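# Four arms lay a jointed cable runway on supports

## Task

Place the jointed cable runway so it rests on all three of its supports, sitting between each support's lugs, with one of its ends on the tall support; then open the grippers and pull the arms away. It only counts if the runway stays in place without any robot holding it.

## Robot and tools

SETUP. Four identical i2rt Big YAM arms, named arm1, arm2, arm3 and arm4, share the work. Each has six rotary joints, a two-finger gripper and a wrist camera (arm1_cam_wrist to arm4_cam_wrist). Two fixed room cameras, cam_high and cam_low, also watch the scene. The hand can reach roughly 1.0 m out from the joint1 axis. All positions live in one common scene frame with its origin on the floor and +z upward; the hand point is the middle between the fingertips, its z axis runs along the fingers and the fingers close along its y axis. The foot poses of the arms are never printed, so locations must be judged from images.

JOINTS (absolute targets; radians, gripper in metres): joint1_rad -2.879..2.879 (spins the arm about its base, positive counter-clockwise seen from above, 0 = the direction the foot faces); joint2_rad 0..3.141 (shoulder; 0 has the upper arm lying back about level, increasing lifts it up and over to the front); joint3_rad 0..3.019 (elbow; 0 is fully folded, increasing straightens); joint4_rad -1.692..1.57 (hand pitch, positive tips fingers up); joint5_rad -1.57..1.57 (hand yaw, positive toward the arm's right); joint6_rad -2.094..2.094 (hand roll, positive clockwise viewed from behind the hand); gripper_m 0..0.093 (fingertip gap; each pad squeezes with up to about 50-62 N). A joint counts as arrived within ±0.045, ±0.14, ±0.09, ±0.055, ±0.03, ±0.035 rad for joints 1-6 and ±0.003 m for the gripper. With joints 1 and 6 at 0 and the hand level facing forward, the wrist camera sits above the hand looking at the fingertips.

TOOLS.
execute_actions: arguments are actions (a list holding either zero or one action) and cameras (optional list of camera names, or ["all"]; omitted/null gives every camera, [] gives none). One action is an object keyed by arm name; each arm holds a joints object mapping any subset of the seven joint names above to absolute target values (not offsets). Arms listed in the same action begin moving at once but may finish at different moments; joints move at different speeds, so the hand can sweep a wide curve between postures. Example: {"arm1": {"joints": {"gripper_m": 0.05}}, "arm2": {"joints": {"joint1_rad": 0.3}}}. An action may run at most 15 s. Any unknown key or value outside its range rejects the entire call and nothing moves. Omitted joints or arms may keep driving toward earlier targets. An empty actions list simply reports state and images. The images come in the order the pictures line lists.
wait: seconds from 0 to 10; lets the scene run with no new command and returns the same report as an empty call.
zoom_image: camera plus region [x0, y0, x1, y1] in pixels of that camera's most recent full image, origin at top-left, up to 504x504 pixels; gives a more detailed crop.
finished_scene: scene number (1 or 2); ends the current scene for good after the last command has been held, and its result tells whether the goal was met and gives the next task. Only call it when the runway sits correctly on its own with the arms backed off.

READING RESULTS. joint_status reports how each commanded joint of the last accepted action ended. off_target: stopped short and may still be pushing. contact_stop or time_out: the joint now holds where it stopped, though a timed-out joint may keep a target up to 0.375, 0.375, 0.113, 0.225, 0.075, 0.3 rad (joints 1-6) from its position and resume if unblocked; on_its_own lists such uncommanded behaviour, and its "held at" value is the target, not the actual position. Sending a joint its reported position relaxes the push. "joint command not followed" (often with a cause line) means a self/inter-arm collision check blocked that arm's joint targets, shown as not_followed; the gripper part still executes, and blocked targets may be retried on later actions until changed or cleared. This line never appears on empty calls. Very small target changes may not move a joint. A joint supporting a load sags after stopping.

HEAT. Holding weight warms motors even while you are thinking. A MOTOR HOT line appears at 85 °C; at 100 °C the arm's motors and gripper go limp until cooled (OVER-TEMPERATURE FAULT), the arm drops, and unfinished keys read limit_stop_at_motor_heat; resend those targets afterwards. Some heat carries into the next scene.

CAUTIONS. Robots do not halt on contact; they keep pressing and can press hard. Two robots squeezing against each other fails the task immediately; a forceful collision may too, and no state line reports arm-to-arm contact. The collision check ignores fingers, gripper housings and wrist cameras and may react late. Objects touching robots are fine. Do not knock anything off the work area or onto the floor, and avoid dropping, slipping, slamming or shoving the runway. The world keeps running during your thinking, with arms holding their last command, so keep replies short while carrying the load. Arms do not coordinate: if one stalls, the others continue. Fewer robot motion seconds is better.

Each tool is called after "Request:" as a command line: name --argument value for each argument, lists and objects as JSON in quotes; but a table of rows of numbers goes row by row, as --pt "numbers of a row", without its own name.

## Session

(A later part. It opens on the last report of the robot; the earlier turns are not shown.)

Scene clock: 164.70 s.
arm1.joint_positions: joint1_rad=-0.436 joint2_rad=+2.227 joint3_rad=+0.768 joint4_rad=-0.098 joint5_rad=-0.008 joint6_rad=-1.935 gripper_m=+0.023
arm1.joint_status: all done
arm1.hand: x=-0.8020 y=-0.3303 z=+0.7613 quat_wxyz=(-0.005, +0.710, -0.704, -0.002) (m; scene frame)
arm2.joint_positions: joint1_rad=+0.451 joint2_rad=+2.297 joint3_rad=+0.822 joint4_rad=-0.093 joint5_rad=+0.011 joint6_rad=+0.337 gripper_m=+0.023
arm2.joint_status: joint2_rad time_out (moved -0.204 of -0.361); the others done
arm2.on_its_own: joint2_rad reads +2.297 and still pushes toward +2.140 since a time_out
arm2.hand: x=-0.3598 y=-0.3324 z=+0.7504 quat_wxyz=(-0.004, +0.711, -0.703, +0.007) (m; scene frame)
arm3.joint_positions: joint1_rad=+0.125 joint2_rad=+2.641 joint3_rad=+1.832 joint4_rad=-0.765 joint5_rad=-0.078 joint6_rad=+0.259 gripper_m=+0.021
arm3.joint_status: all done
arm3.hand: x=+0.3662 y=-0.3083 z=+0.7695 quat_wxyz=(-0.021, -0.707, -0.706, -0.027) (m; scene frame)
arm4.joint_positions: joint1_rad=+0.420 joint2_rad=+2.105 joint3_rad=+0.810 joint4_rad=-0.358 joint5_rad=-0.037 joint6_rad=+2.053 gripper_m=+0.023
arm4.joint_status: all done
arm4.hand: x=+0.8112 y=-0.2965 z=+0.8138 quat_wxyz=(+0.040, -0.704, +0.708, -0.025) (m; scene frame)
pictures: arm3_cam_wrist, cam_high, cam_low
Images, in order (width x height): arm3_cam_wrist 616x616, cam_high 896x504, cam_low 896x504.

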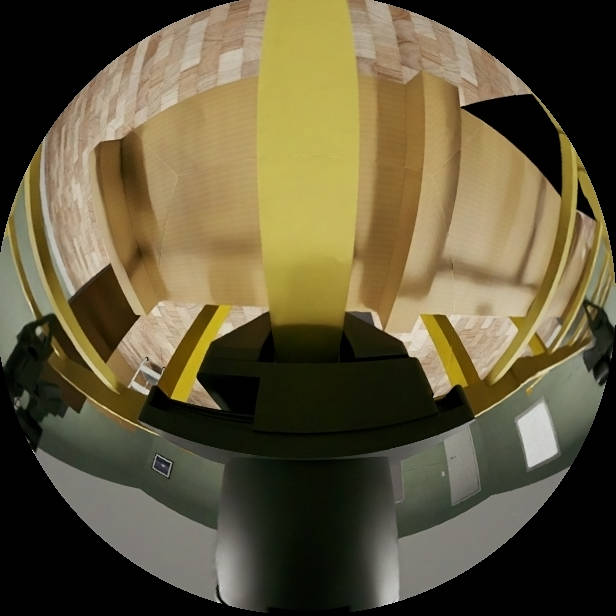

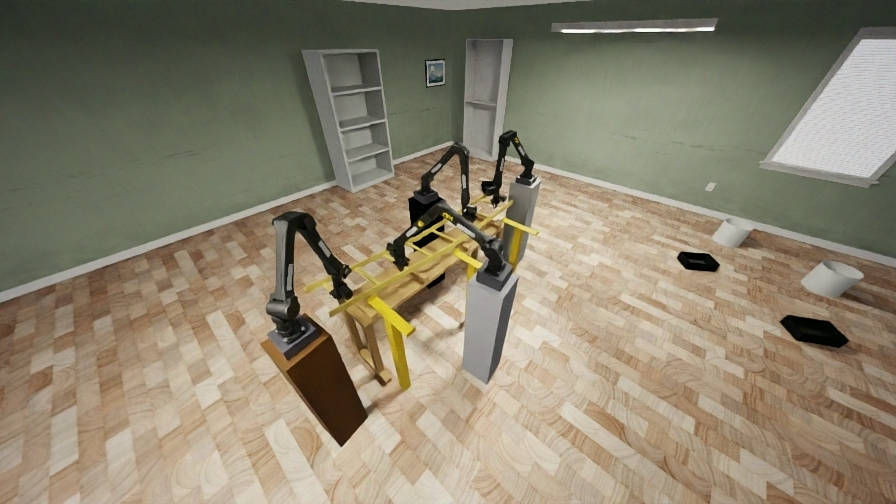

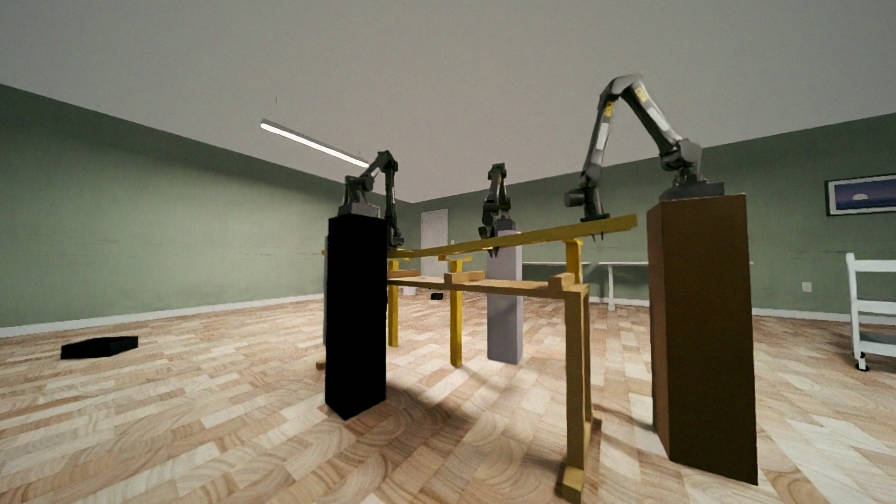

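Request:
execute_actions --actions '[{"arm1":{"joints":{"joint1_rad":-0.439,"joint2_rad":2.095,"joint3_rad":0.735,"joint4_rad":-0.188,"joint6_rad":-1.94}},"arm2":{"joints":{"joint1_rad":0.456,"joint2_rad":1.985,"joint3_rad":0.763,"joint4_rad":-0.22}},"arm3":{"joints":{"joint1_rad":0.095,"joint2_rad":2.345,"joint3_rad":1.78,"joint4_rad":-0.801,"joint5_rad":-0.15,"joint6_rad":0.21}},"arm4":{"joints":{"joint1_rad":0.388,"joint2_rad":1.825,"joint3_rad":0.855,"joint4_rad":-0.72,"joint5_rad":-0.068,"joint6_rad":2.01}}}]'

Request:
zoom_image --camera "cam_low" --region '[380, 160, 660, 300]'

Scene clock: 174.70 s.
arm1.joint_positions: joint1_rad=-0.444 joint2_rad=+2.095 joint3_rad=+0.731 joint4_rad=-0.186 joint5_rad=-0.007 joint6_rad=-1.946 gripper_m=+0.023
arm1.joint_status: all done
arm1.hand: x=-0.8015 y=-0.3337 z=+0.8024 quat_wxyz=(-0.006, +0.711, -0.703, +0.001) (m; scene frame)
arm2.joint_positions: joint1_rad=+0.452 joint2_rad=+2.137 joint3_rad=+0.766 joint4_rad=-0.191 joint5_rad=+0.020 joint6_rad=+0.333 gripper_m=+0.023
arm2.joint_status: joint2_rad time_out (moved -0.160 of -0.312); the others done
arm2.on_its_own: joint2_rad reads +2.137 and still pushes toward +1.985 since a time_out
arm2.hand: x=-0.3587 y=-0.3325 z=+0.8013 quat_wxyz=(-0.009, +0.713, -0.701, +0.006) (m; scene frame)
arm3.joint_positions: joint1_rad=+0.111 joint2_rad=+2.478 joint3_rad=+1.735 joint4_rad=-0.812 joint5_rad=-0.142 joint6_rad=+0.242 gripper_m=+0.021
arm3.joint_status: all done
arm3.hand: x=+0.3679 y=-0.3047 z=+0.8461 quat_wxyz=(-0.045, -0.704, -0.707, -0.049) (m; scene frame)
arm4.joint_positions: joint1_rad=+0.396 joint2_rad=+1.843 joint3_rad=+0.824 joint4_rad=-0.689 joint5_rad=-0.058 joint6_rad=+2.024 gripper_m=+0.023
arm4.joint_status: all done
arm4.hand: x=+0.8096 y=-0.2931 z=+0.9127 quat_wxyz=(+0.061, -0.703, +0.707, -0.045) (m; scene frame)
pictures: arm1_cam_wrist, arm2_cam_wrist, arm3_cam_wrist, arm4_cam_wrist, cam_high, cam_low
Images, in order (width x height): arm1_cam_wrist 616x616, arm2_cam_wrist 616x616, arm3_cam_wrist 616x616, arm4_cam_wrist 616x616, cam_high 896x504, cam_low 896x504.

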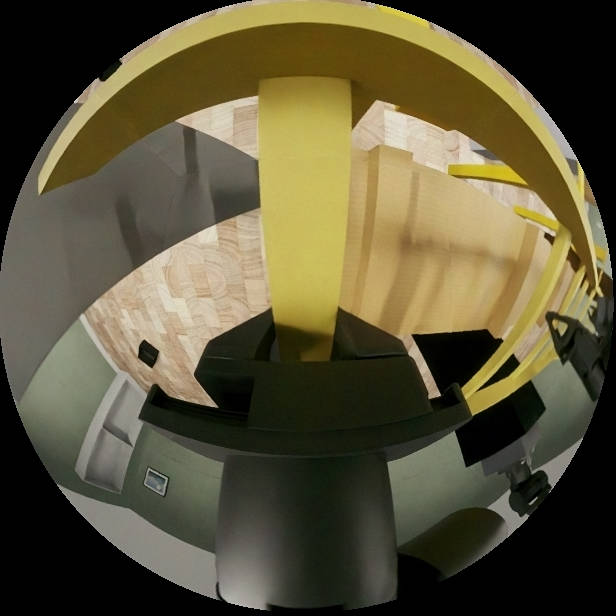

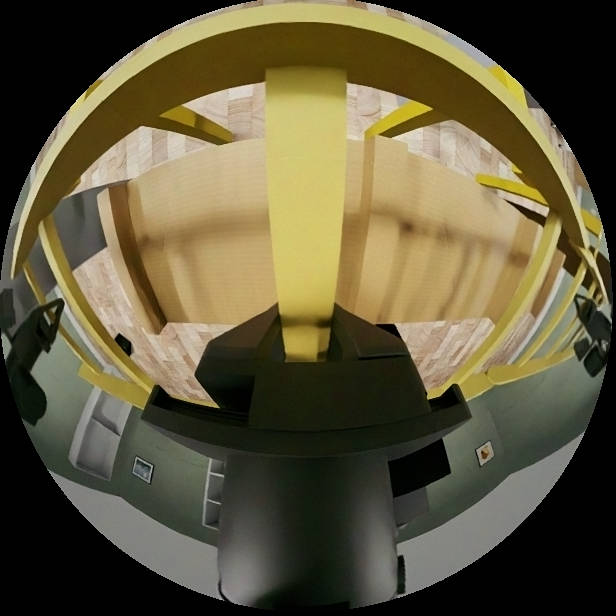

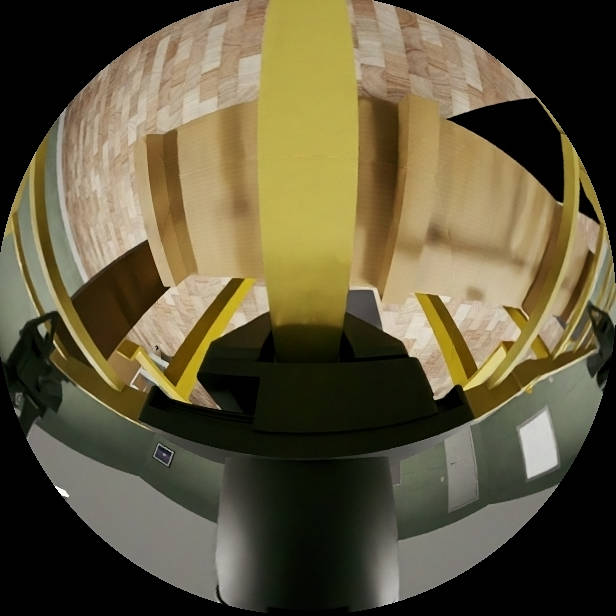

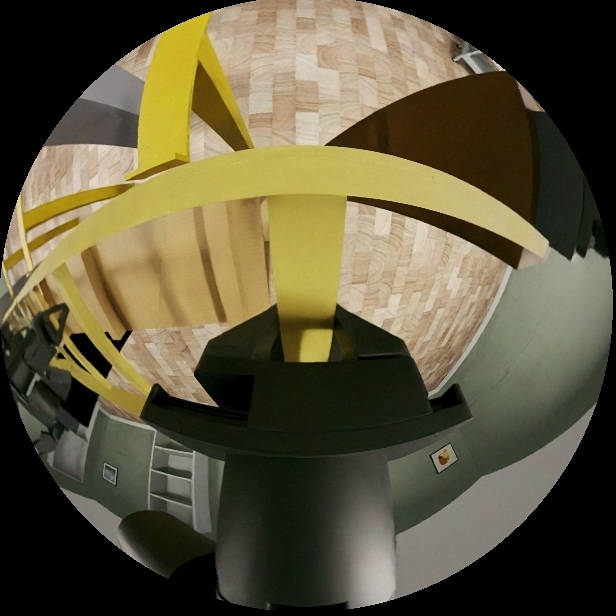

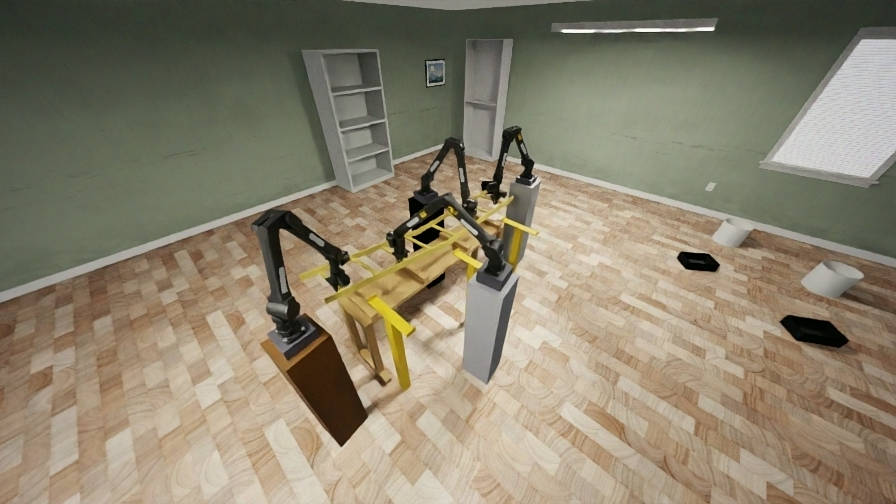

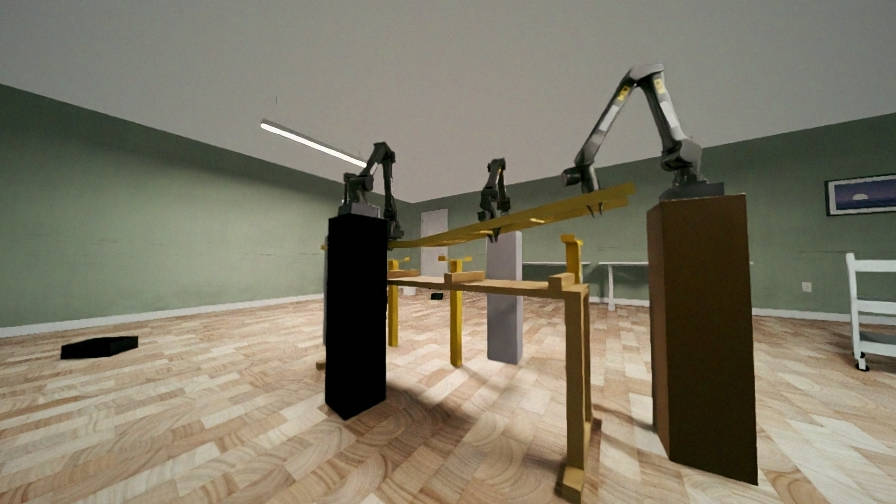

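Region (380, 160, 660, 300) of cam_low's 896x504 image, scaled by 1.800, with more detail than that image has.

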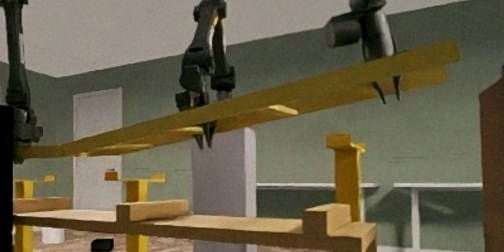

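Request:
execute_actions --actions '[{"arm1":{"joints":{"joint1_rad":0.032,"joint2_rad":2.085,"joint3_rad":0.679,"joint4_rad":-0.147,"joint6_rad":-1.473}},"arm2":{"joints":{"joint1_rad":0.343,"joint2_rad":2.128,"joint3_rad":1.285,"joint4_rad":-0.54,"joint5_rad":0,"joint6_rad":0.225}},"arm3":{"joints":{"joint1_rad":0.18,"joint2_rad":2.06,"joint3_rad":1.186,"joint4_rad":-0.445,"joint5_rad":-0.15,"joint6_rad":0.30}},"arm4":{"joints":{"joint1_rad":-0.04,"joint2_rad":1.75,"joint3_rad":0.74,"joint4_rad":-0.70,"joint5_rad":-0.005,"joint6_rad":1.58}}}]'

Scene clock: 189.63 s.
arm1.joint_positions: joint1_rad=+0.027 joint2_rad=+2.092 joint3_rad=+0.679 joint4_rad=-0.145 joint5_rad=-0.006 joint6_rad=-1.481 gripper_m=+0.023
arm1.joint_status: all done
arm1.hand: x=-0.8019 y=-0.1726 z=+0.8009 quat_wxyz=(-0.005, +0.713, -0.701, -0.005) (m; scene frame)
arm2.joint_positions: joint1_rad=+0.341 joint2_rad=+2.268 joint3_rad=+1.219 joint4_rad=-0.503 joint5_rad=+0.007 joint6_rad=+0.216 gripper_m=+0.023
arm2.joint_status: all done
arm2.hand: x=-0.3582 y=-0.1742 z=+0.8064 quat_wxyz=(-0.006, +0.715, -0.699, +0.000) (m; scene frame)
arm3.joint_positions: joint1_rad=+0.186 joint2_rad=+2.224 joint3_rad=+1.156 joint4_rad=-0.477 joint5_rad=-0.152 joint6_rad=+0.318 gripper_m=+0.021
arm3.joint_status: joint2_rad time_out (moved -0.254 of -0.418); the others done
arm3.on_its_own: joint2_rad reads +2.224 and still pushes toward +2.060 since a time_out
arm3.hand: x=+0.3685 y=-0.1453 z=+0.8474 quat_wxyz=(-0.048, -0.704, -0.707, -0.055) (m; scene frame)
arm4.joint_positions: joint1_rad=-0.038 joint2_rad=+1.770 joint3_rad=+0.722 joint4_rad=-0.690 joint5_rad=+0.017 joint6_rad=+1.595 gripper_m=+0.023
arm4.joint_status: all done
arm4.hand: x=+0.8116 y=-0.1314 z=+0.9217 quat_wxyz=(+0.072, -0.703, +0.706, -0.046) (m; scene frame)
pictures: arm1_cam_wrist, arm2_cam_wrist, arm3_cam_wrist, arm4_cam_wrist, cam_high, cam_low
Images, in order (width x height): arm1_cam_wrist 616x616, arm2_cam_wrist 616x616, arm3_cam_wrist 616x616, arm4_cam_wrist 616x616, cam_high 896x504, cam_low 896x504.

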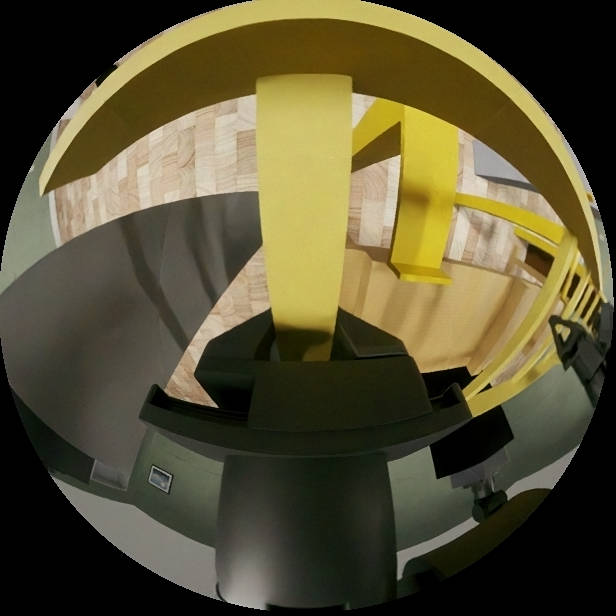

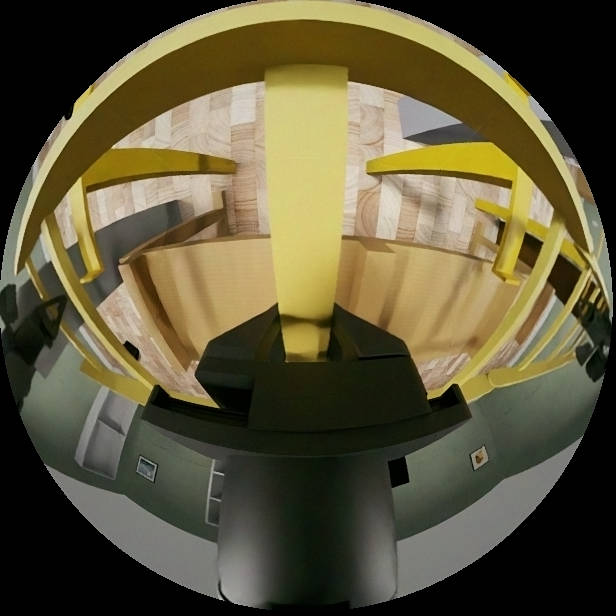

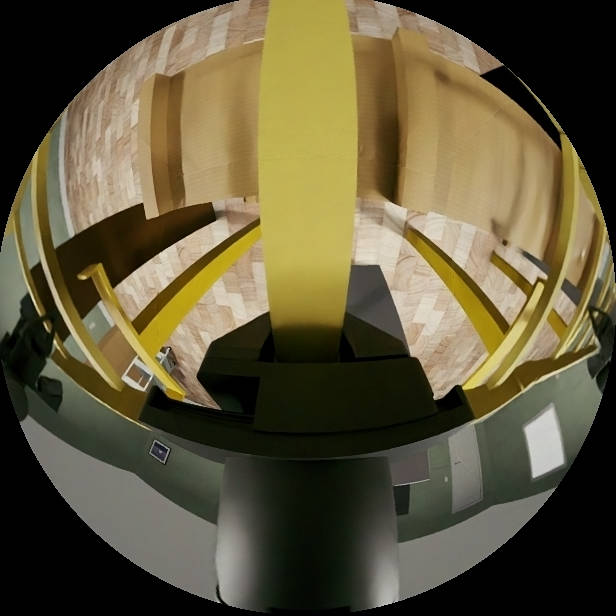

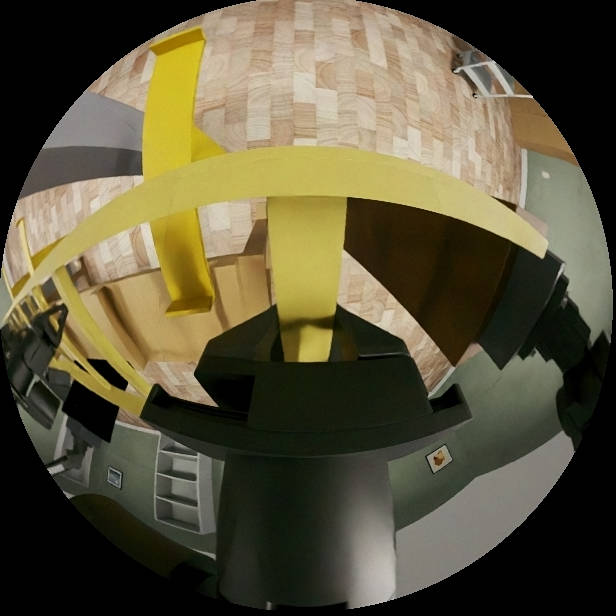

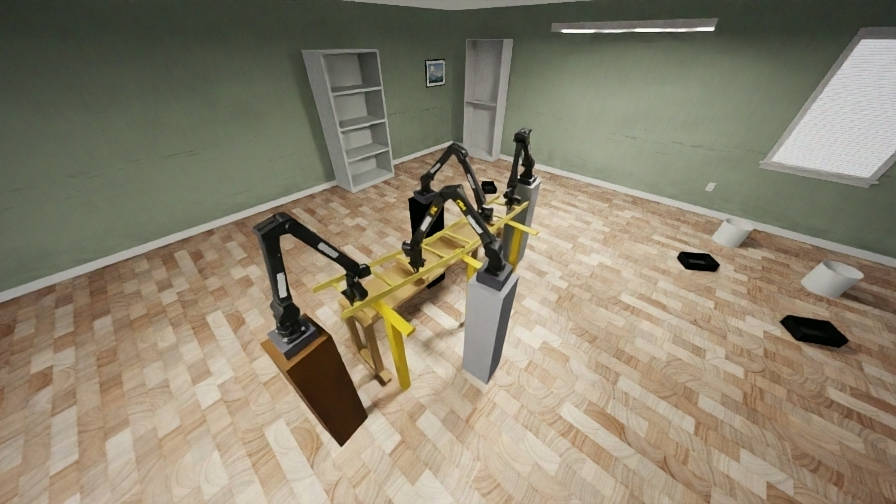

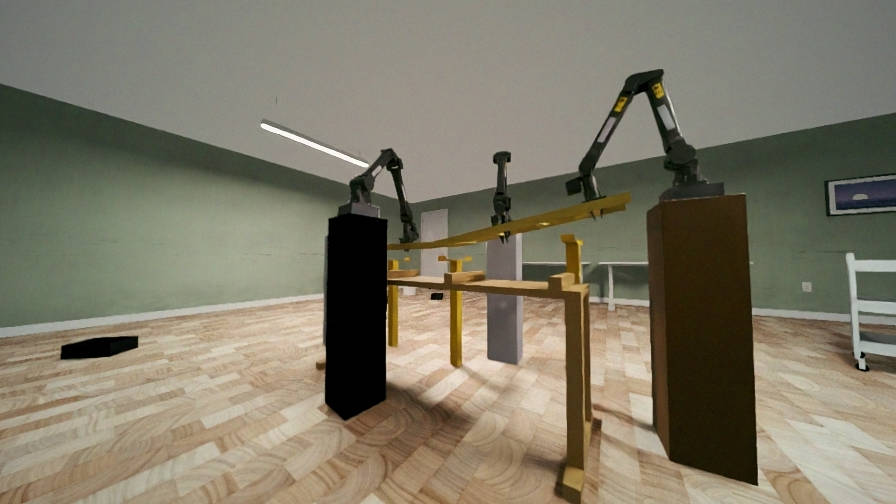

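Request:
execute_actions --actions '[{"arm1":{"joints":{"joint1_rad":0.508,"joint2_rad":2.13,"joint3_rad":0.862,"joint4_rad":-0.294,"joint6_rad":-1.0}},"arm2":{"joints":{"joint1_rad":0.281,"joint2_rad":2.455,"joint3_rad":2.055,"joint4_rad":-0.965,"joint6_rad":0.163}},"arm3":{"joints":{"joint1_rad":0.36,"joint2_rad":1.925,"joint3_rad":0.655,"joint4_rad":-0.07,"joint5_rad":-0.131,"joint6_rad":0.485}},"arm4":{"joints":{"joint1_rad":-0.528,"joint2_rad":1.82,"joint3_rad":0.86,"joint4_rad":-0.725,"joint5_rad":0.065,"joint6_rad":1.09}}}]'

Scene clock: 207.97 s.
arm1.joint_positions: joint1_rad=+0.504 joint2_rad=+2.160 joint3_rad=+0.854 joint4_rad=-0.274 joint5_rad=-0.006 joint6_rad=-1.013 gripper_m=+0.023
arm1.joint_status: all done
arm1.hand: x=-0.8105 y=+0.0049 z=+0.7932 quat_wxyz=(+0.005, +0.716, -0.698, -0.011) (m; scene frame)
arm2.joint_positions: joint1_rad=+0.285 joint2_rad=+2.573 joint3_rad=+1.927 joint4_rad=-0.918 joint5_rad=+0.004 joint6_rad=+0.152 gripper_m=+0.023
arm2.joint_status: joint3_rad time_out (moved +0.708 of +0.836); the others done
arm2.on_its_own: joint3_rad reads +1.927 and still pushes toward +2.040 since a time_out
arm2.hand: x=-0.3621 y=+0.0007 z=+0.8055 quat_wxyz=(-0.001, +0.718, -0.696, +0.004) (m; scene frame)
arm3.joint_positions: joint1_rad=+0.356 joint2_rad=+2.055 joint3_rad=+0.641 joint4_rad=-0.106 joint5_rad=-0.125 joint6_rad=+0.487 gripper_m=+0.021
arm3.joint_status: all done
arm3.hand: x=+0.3624 y=+0.0353 z=+0.8464 quat_wxyz=(-0.045, -0.704, -0.708, -0.045) (m; scene frame)
arm4.joint_positions: joint1_rad=-0.533 joint2_rad=+1.819 joint3_rad=+0.845 joint4_rad=-0.726 joint5_rad=+0.088 joint6_rad=+1.104 gripper_m=+0.023
arm4.joint_status: all done
arm4.hand: x=+0.8088 y=+0.0513 z=+0.9312 quat_wxyz=(+0.067, -0.703, +0.706, -0.043) (m; scene frame)
pictures: arm1_cam_wrist, arm2_cam_wrist, arm3_cam_wrist, arm4_cam_wrist, cam_high, cam_low
Images, in order (width x height): arm1_cam_wrist 616x616, arm2_cam_wrist 616x616, arm3_cam_wrist 616x616, arm4_cam_wrist 616x616, cam_high 896x504, cam_low 896x504.

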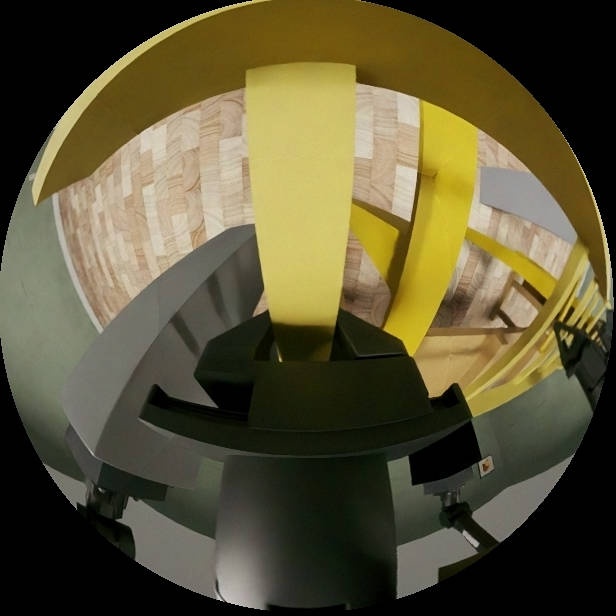

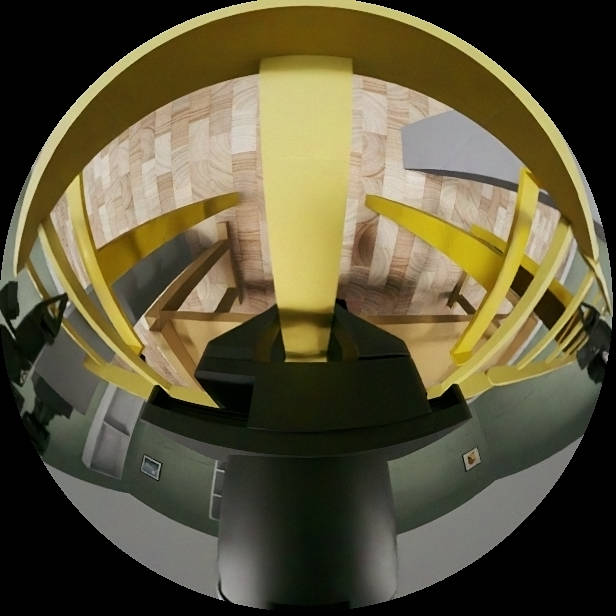

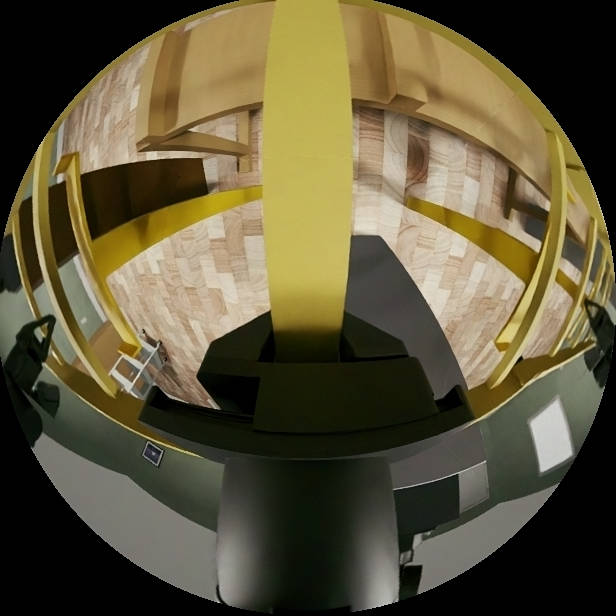

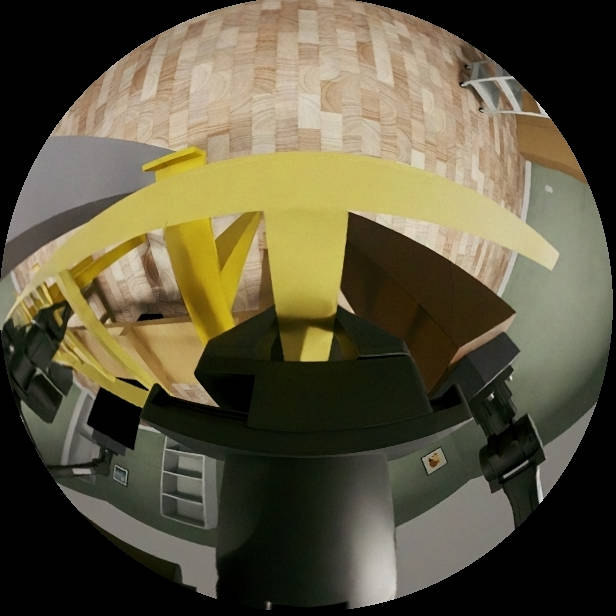

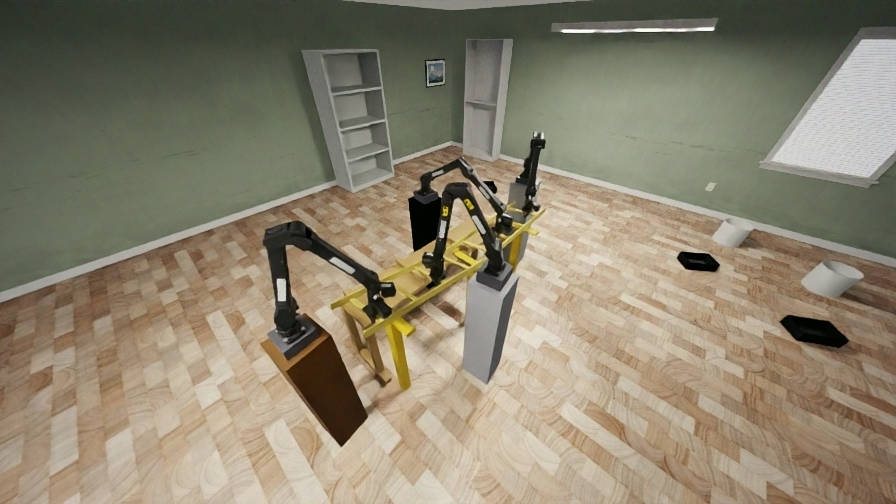

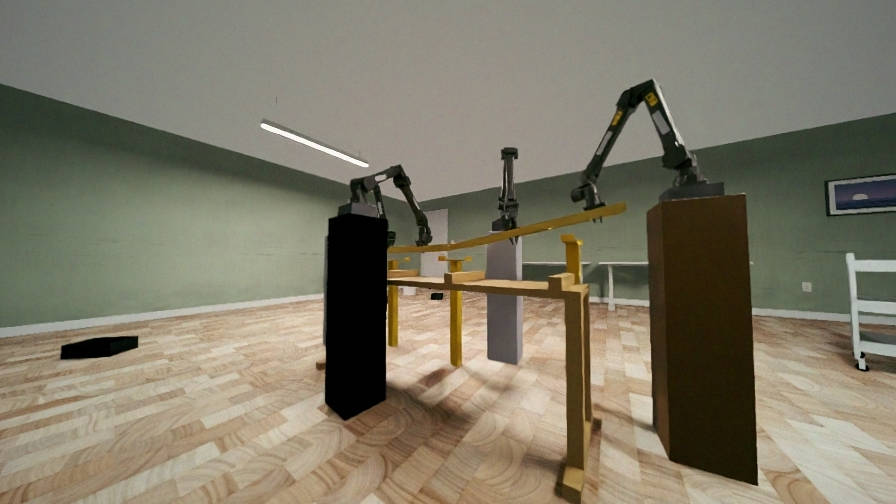

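Request:
zoom_image --camera "arm2_cam_wrist" --region '[400, 150, 616, 420]'

Request:
zoom_image --camera "cam_high" --region '[320, 190, 580, 360]'

Request:
zoom_image --camera "arm3_cam_wrist" --region '[0, 100, 200, 420]'

Region (400, 150, 616, 420) of arm2_cam_wrist's 616x616 image, scaled by 1.867, with more detail than that image has; it fills the left 403 columns of this view, and the rest is white.

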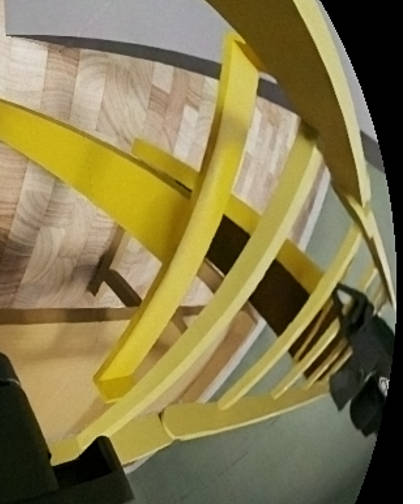

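Region (320, 190, 580, 360) of cam_high's 896x504 image, scaled by 1.938, with more detail than that image has; it fills the top 330 rows of this view, and the rest is white.

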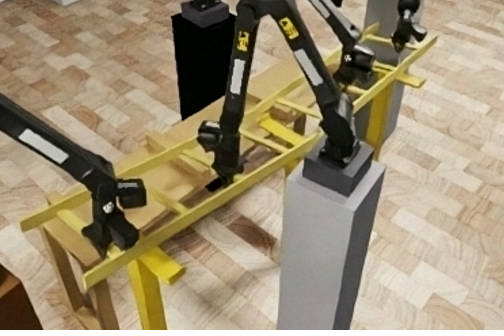

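Region (0, 100, 200, 420) of arm3_cam_wrist's 616x616 image, scaled by 1.575, with more detail than that image has; it fills the left 315 columns of this view, and the rest is white.

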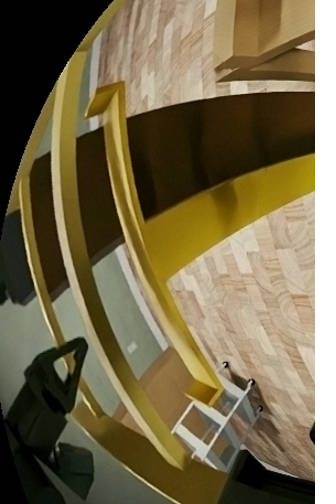

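Request:
execute_actions --actions '[{"arm1":{"joints":{"joint2_rad":2.245,"joint3_rad":0.90,"joint4_rad":-0.205}},"arm2":{"joints":{"joint2_rad":2.562,"joint3_rad":2.116,"joint4_rad":-0.92}},"arm3":{"joints":{"joint2_rad":2.08,"joint3_rad":0.692,"joint4_rad":0.045}},"arm4":{"joints":{"joint2_rad":1.96,"joint3_rad":0.855,"joint4_rad":-0.595}}}]'

Scene clock: 222.43 s.
arm1.joint_positions: joint1_rad=+0.516 joint2_rad=+2.280 joint3_rad=+0.895 joint4_rad=-0.195 joint5_rad=-0.007 joint6_rad=-0.996 gripper_m=+0.023
arm1.joint_status: all done
arm1.hand: x=-0.8120 y=+0.0106 z=+0.7527 quat_wxyz=(+0.005, +0.715, -0.699, -0.011) (m; scene frame)
arm2.joint_positions: joint1_rad=+0.288 joint2_rad=+2.655 joint3_rad=+1.993 joint4_rad=-0.919 joint5_rad=+0.002 joint6_rad=+0.160 gripper_m=+0.023
arm2.joint_status: joint3_rad time_out (moved +0.066 of +0.189); the others done
arm2.on_its_own: joint3_rad reads +1.993 and still pushes toward +2.106 since a time_out
arm2.hand: x=-0.3644 y=+0.0026 z=+0.7706 quat_wxyz=(+0.004, +0.716, -0.698, +0.011) (m; scene frame)
arm3.joint_positions: joint1_rad=+0.356 joint2_rad=+2.188 joint3_rad=+0.667 joint4_rad=+0.011 joint5_rad=-0.118 joint6_rad=+0.491 gripper_m=+0.021
arm3.joint_status: all done
arm3.hand: x=+0.3610 y=+0.0345 z=+0.8080 quat_wxyz=(-0.049, -0.705, -0.707, -0.040) (m; scene frame)
arm4.joint_positions: joint1_rad=-0.537 joint2_rad=+1.961 joint3_rad=+0.845 joint4_rad=-0.596 joint5_rad=+0.075 joint6_rad=+1.101 gripper_m=+0.023
arm4.joint_status: all done
arm4.hand: x=+0.8101 y=+0.0508 z=+0.8785 quat_wxyz=(+0.063, -0.703, +0.707, -0.051) (m; scene frame)
pictures: arm1_cam_wrist, arm2_cam_wrist, arm3_cam_wrist, arm4_cam_wrist, cam_high, cam_low
Images, in order (width x height): arm1_cam_wrist 616x616, arm2_cam_wrist 616x616, arm3_cam_wrist 616x616, arm4_cam_wrist 616x616, cam_high 896x504, cam_low 896x504.

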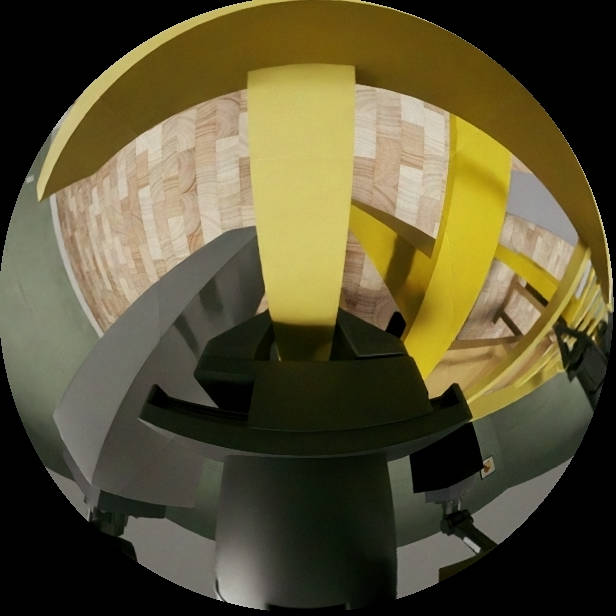

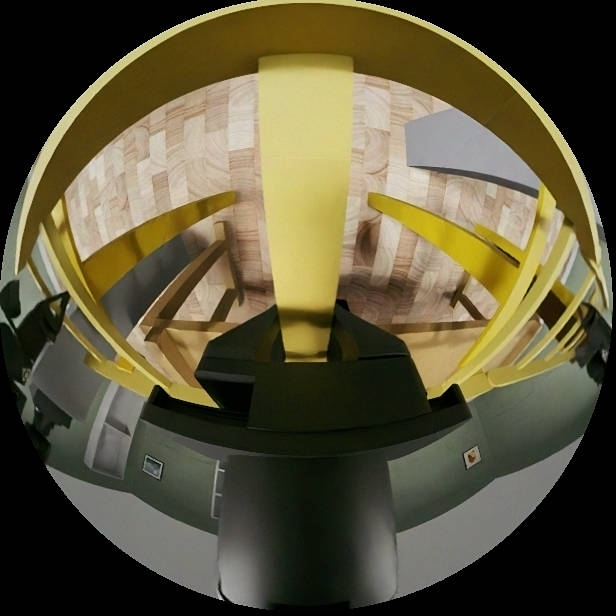

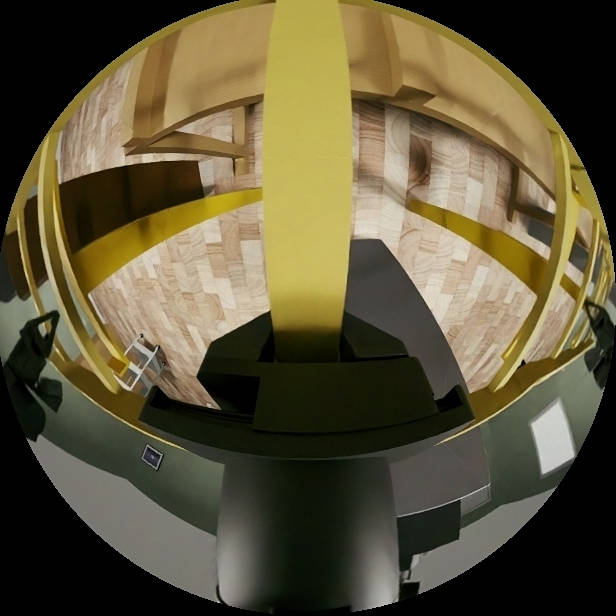

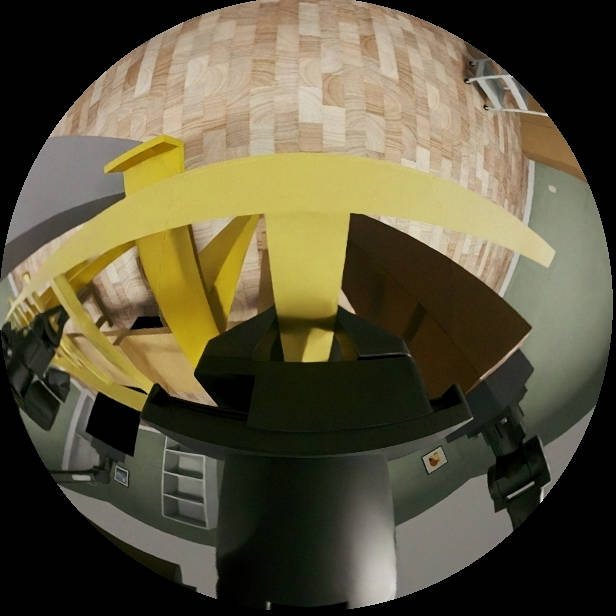

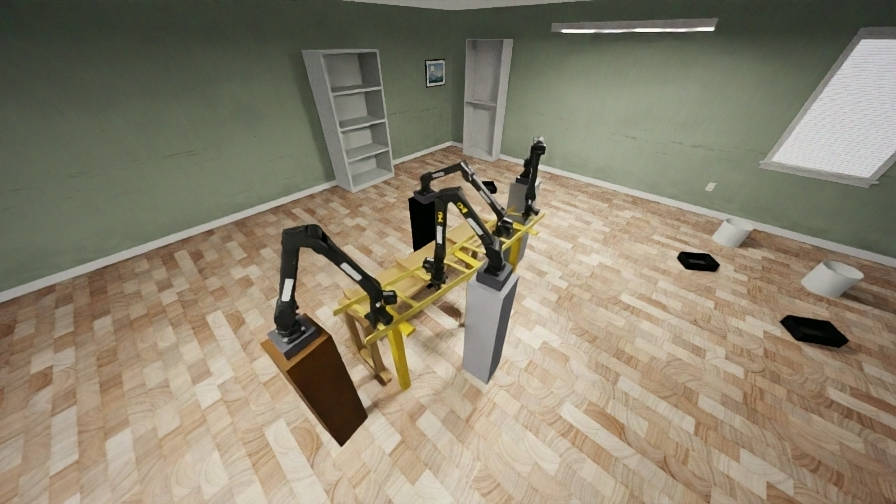

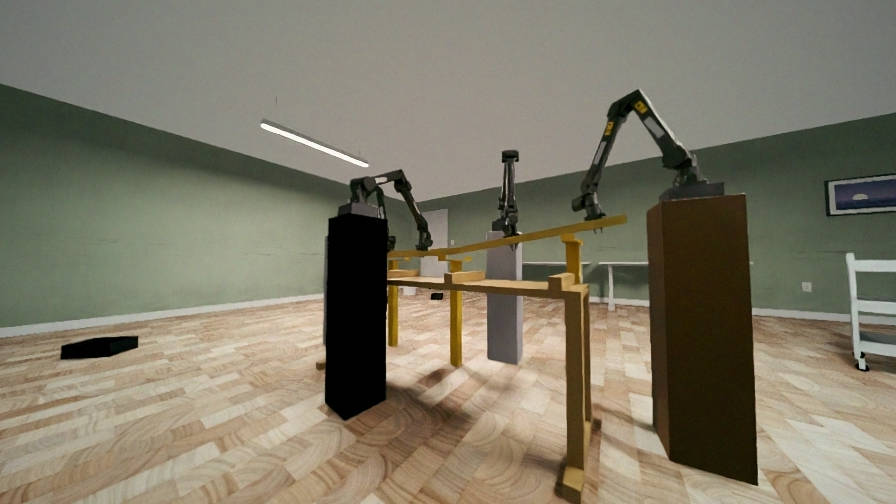

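Request:
zoom_image --camera "cam_low" --region '[380, 200, 640, 290]'

Request:
zoom_image --camera "cam_high" --region '[330, 260, 480, 350]'

Request:
zoom_image --camera "cam_high" --region '[430, 190, 570, 280]'

Region (380, 200, 640, 290) of cam_low's 896x504 image, scaled by 1.938, with more detail than that image has; it fills the top 174 rows of this view, and the rest is white.

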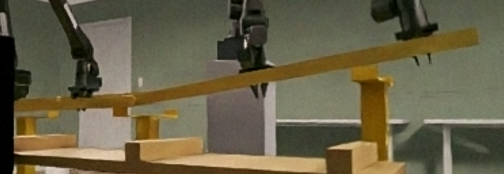

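Region (330, 260, 480, 350) of cam_high's 896x504 image, scaled by 3.360, with more detail than that image has; it fills the top 302 rows of this view, and the rest is white.

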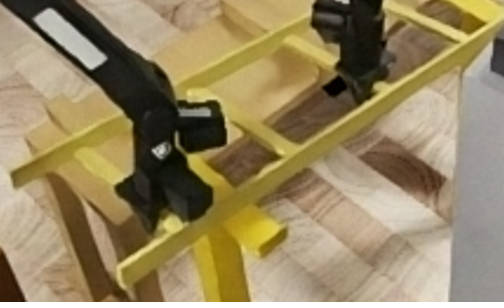

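Region (430, 190, 570, 280) of cam_high's 896x504 image, scaled by 3.600, with more detail than that image has; it fills the top 324 rows of this view, and the rest is white.

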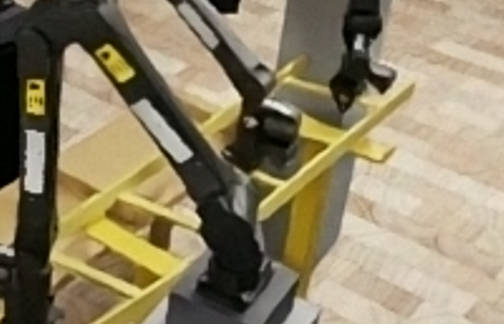

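Request:
zoom_image --camera "cam_low" --region '[385, 235, 485, 275]'

Request:
zoom_image --camera "cam_low" --region '[540, 215, 620, 260]'

Request:
zoom_image --camera "arm2_cam_wrist" --region '[60, 300, 220, 420]'

Region (385, 235, 485, 275) of cam_low's 896x504 image, scaled by 5.040, with more detail than that image has; it fills the top 202 rows of this view, and the rest is white.

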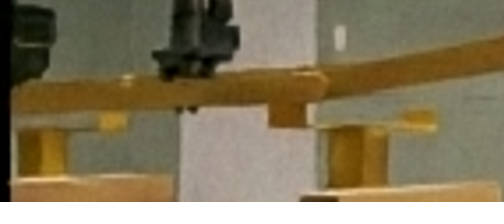

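Region (540, 215, 620, 260) of cam_low's 896x504 image, scaled by 6.300, with more detail than that image has; it fills the top 284 rows of this view, and the rest is white.

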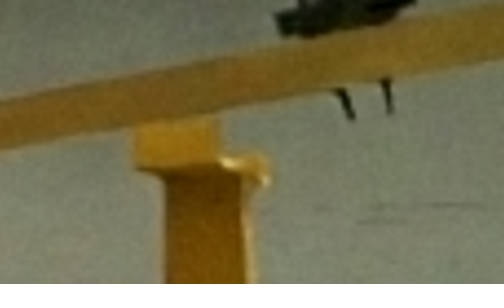

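Region (60, 300, 220, 420) of arm2_cam_wrist's 616x616 image, scaled by 3.150, with more detail than that image has; it fills the top 378 rows of this view, and the rest is white.

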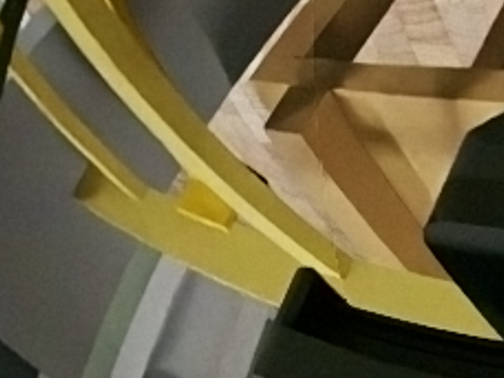

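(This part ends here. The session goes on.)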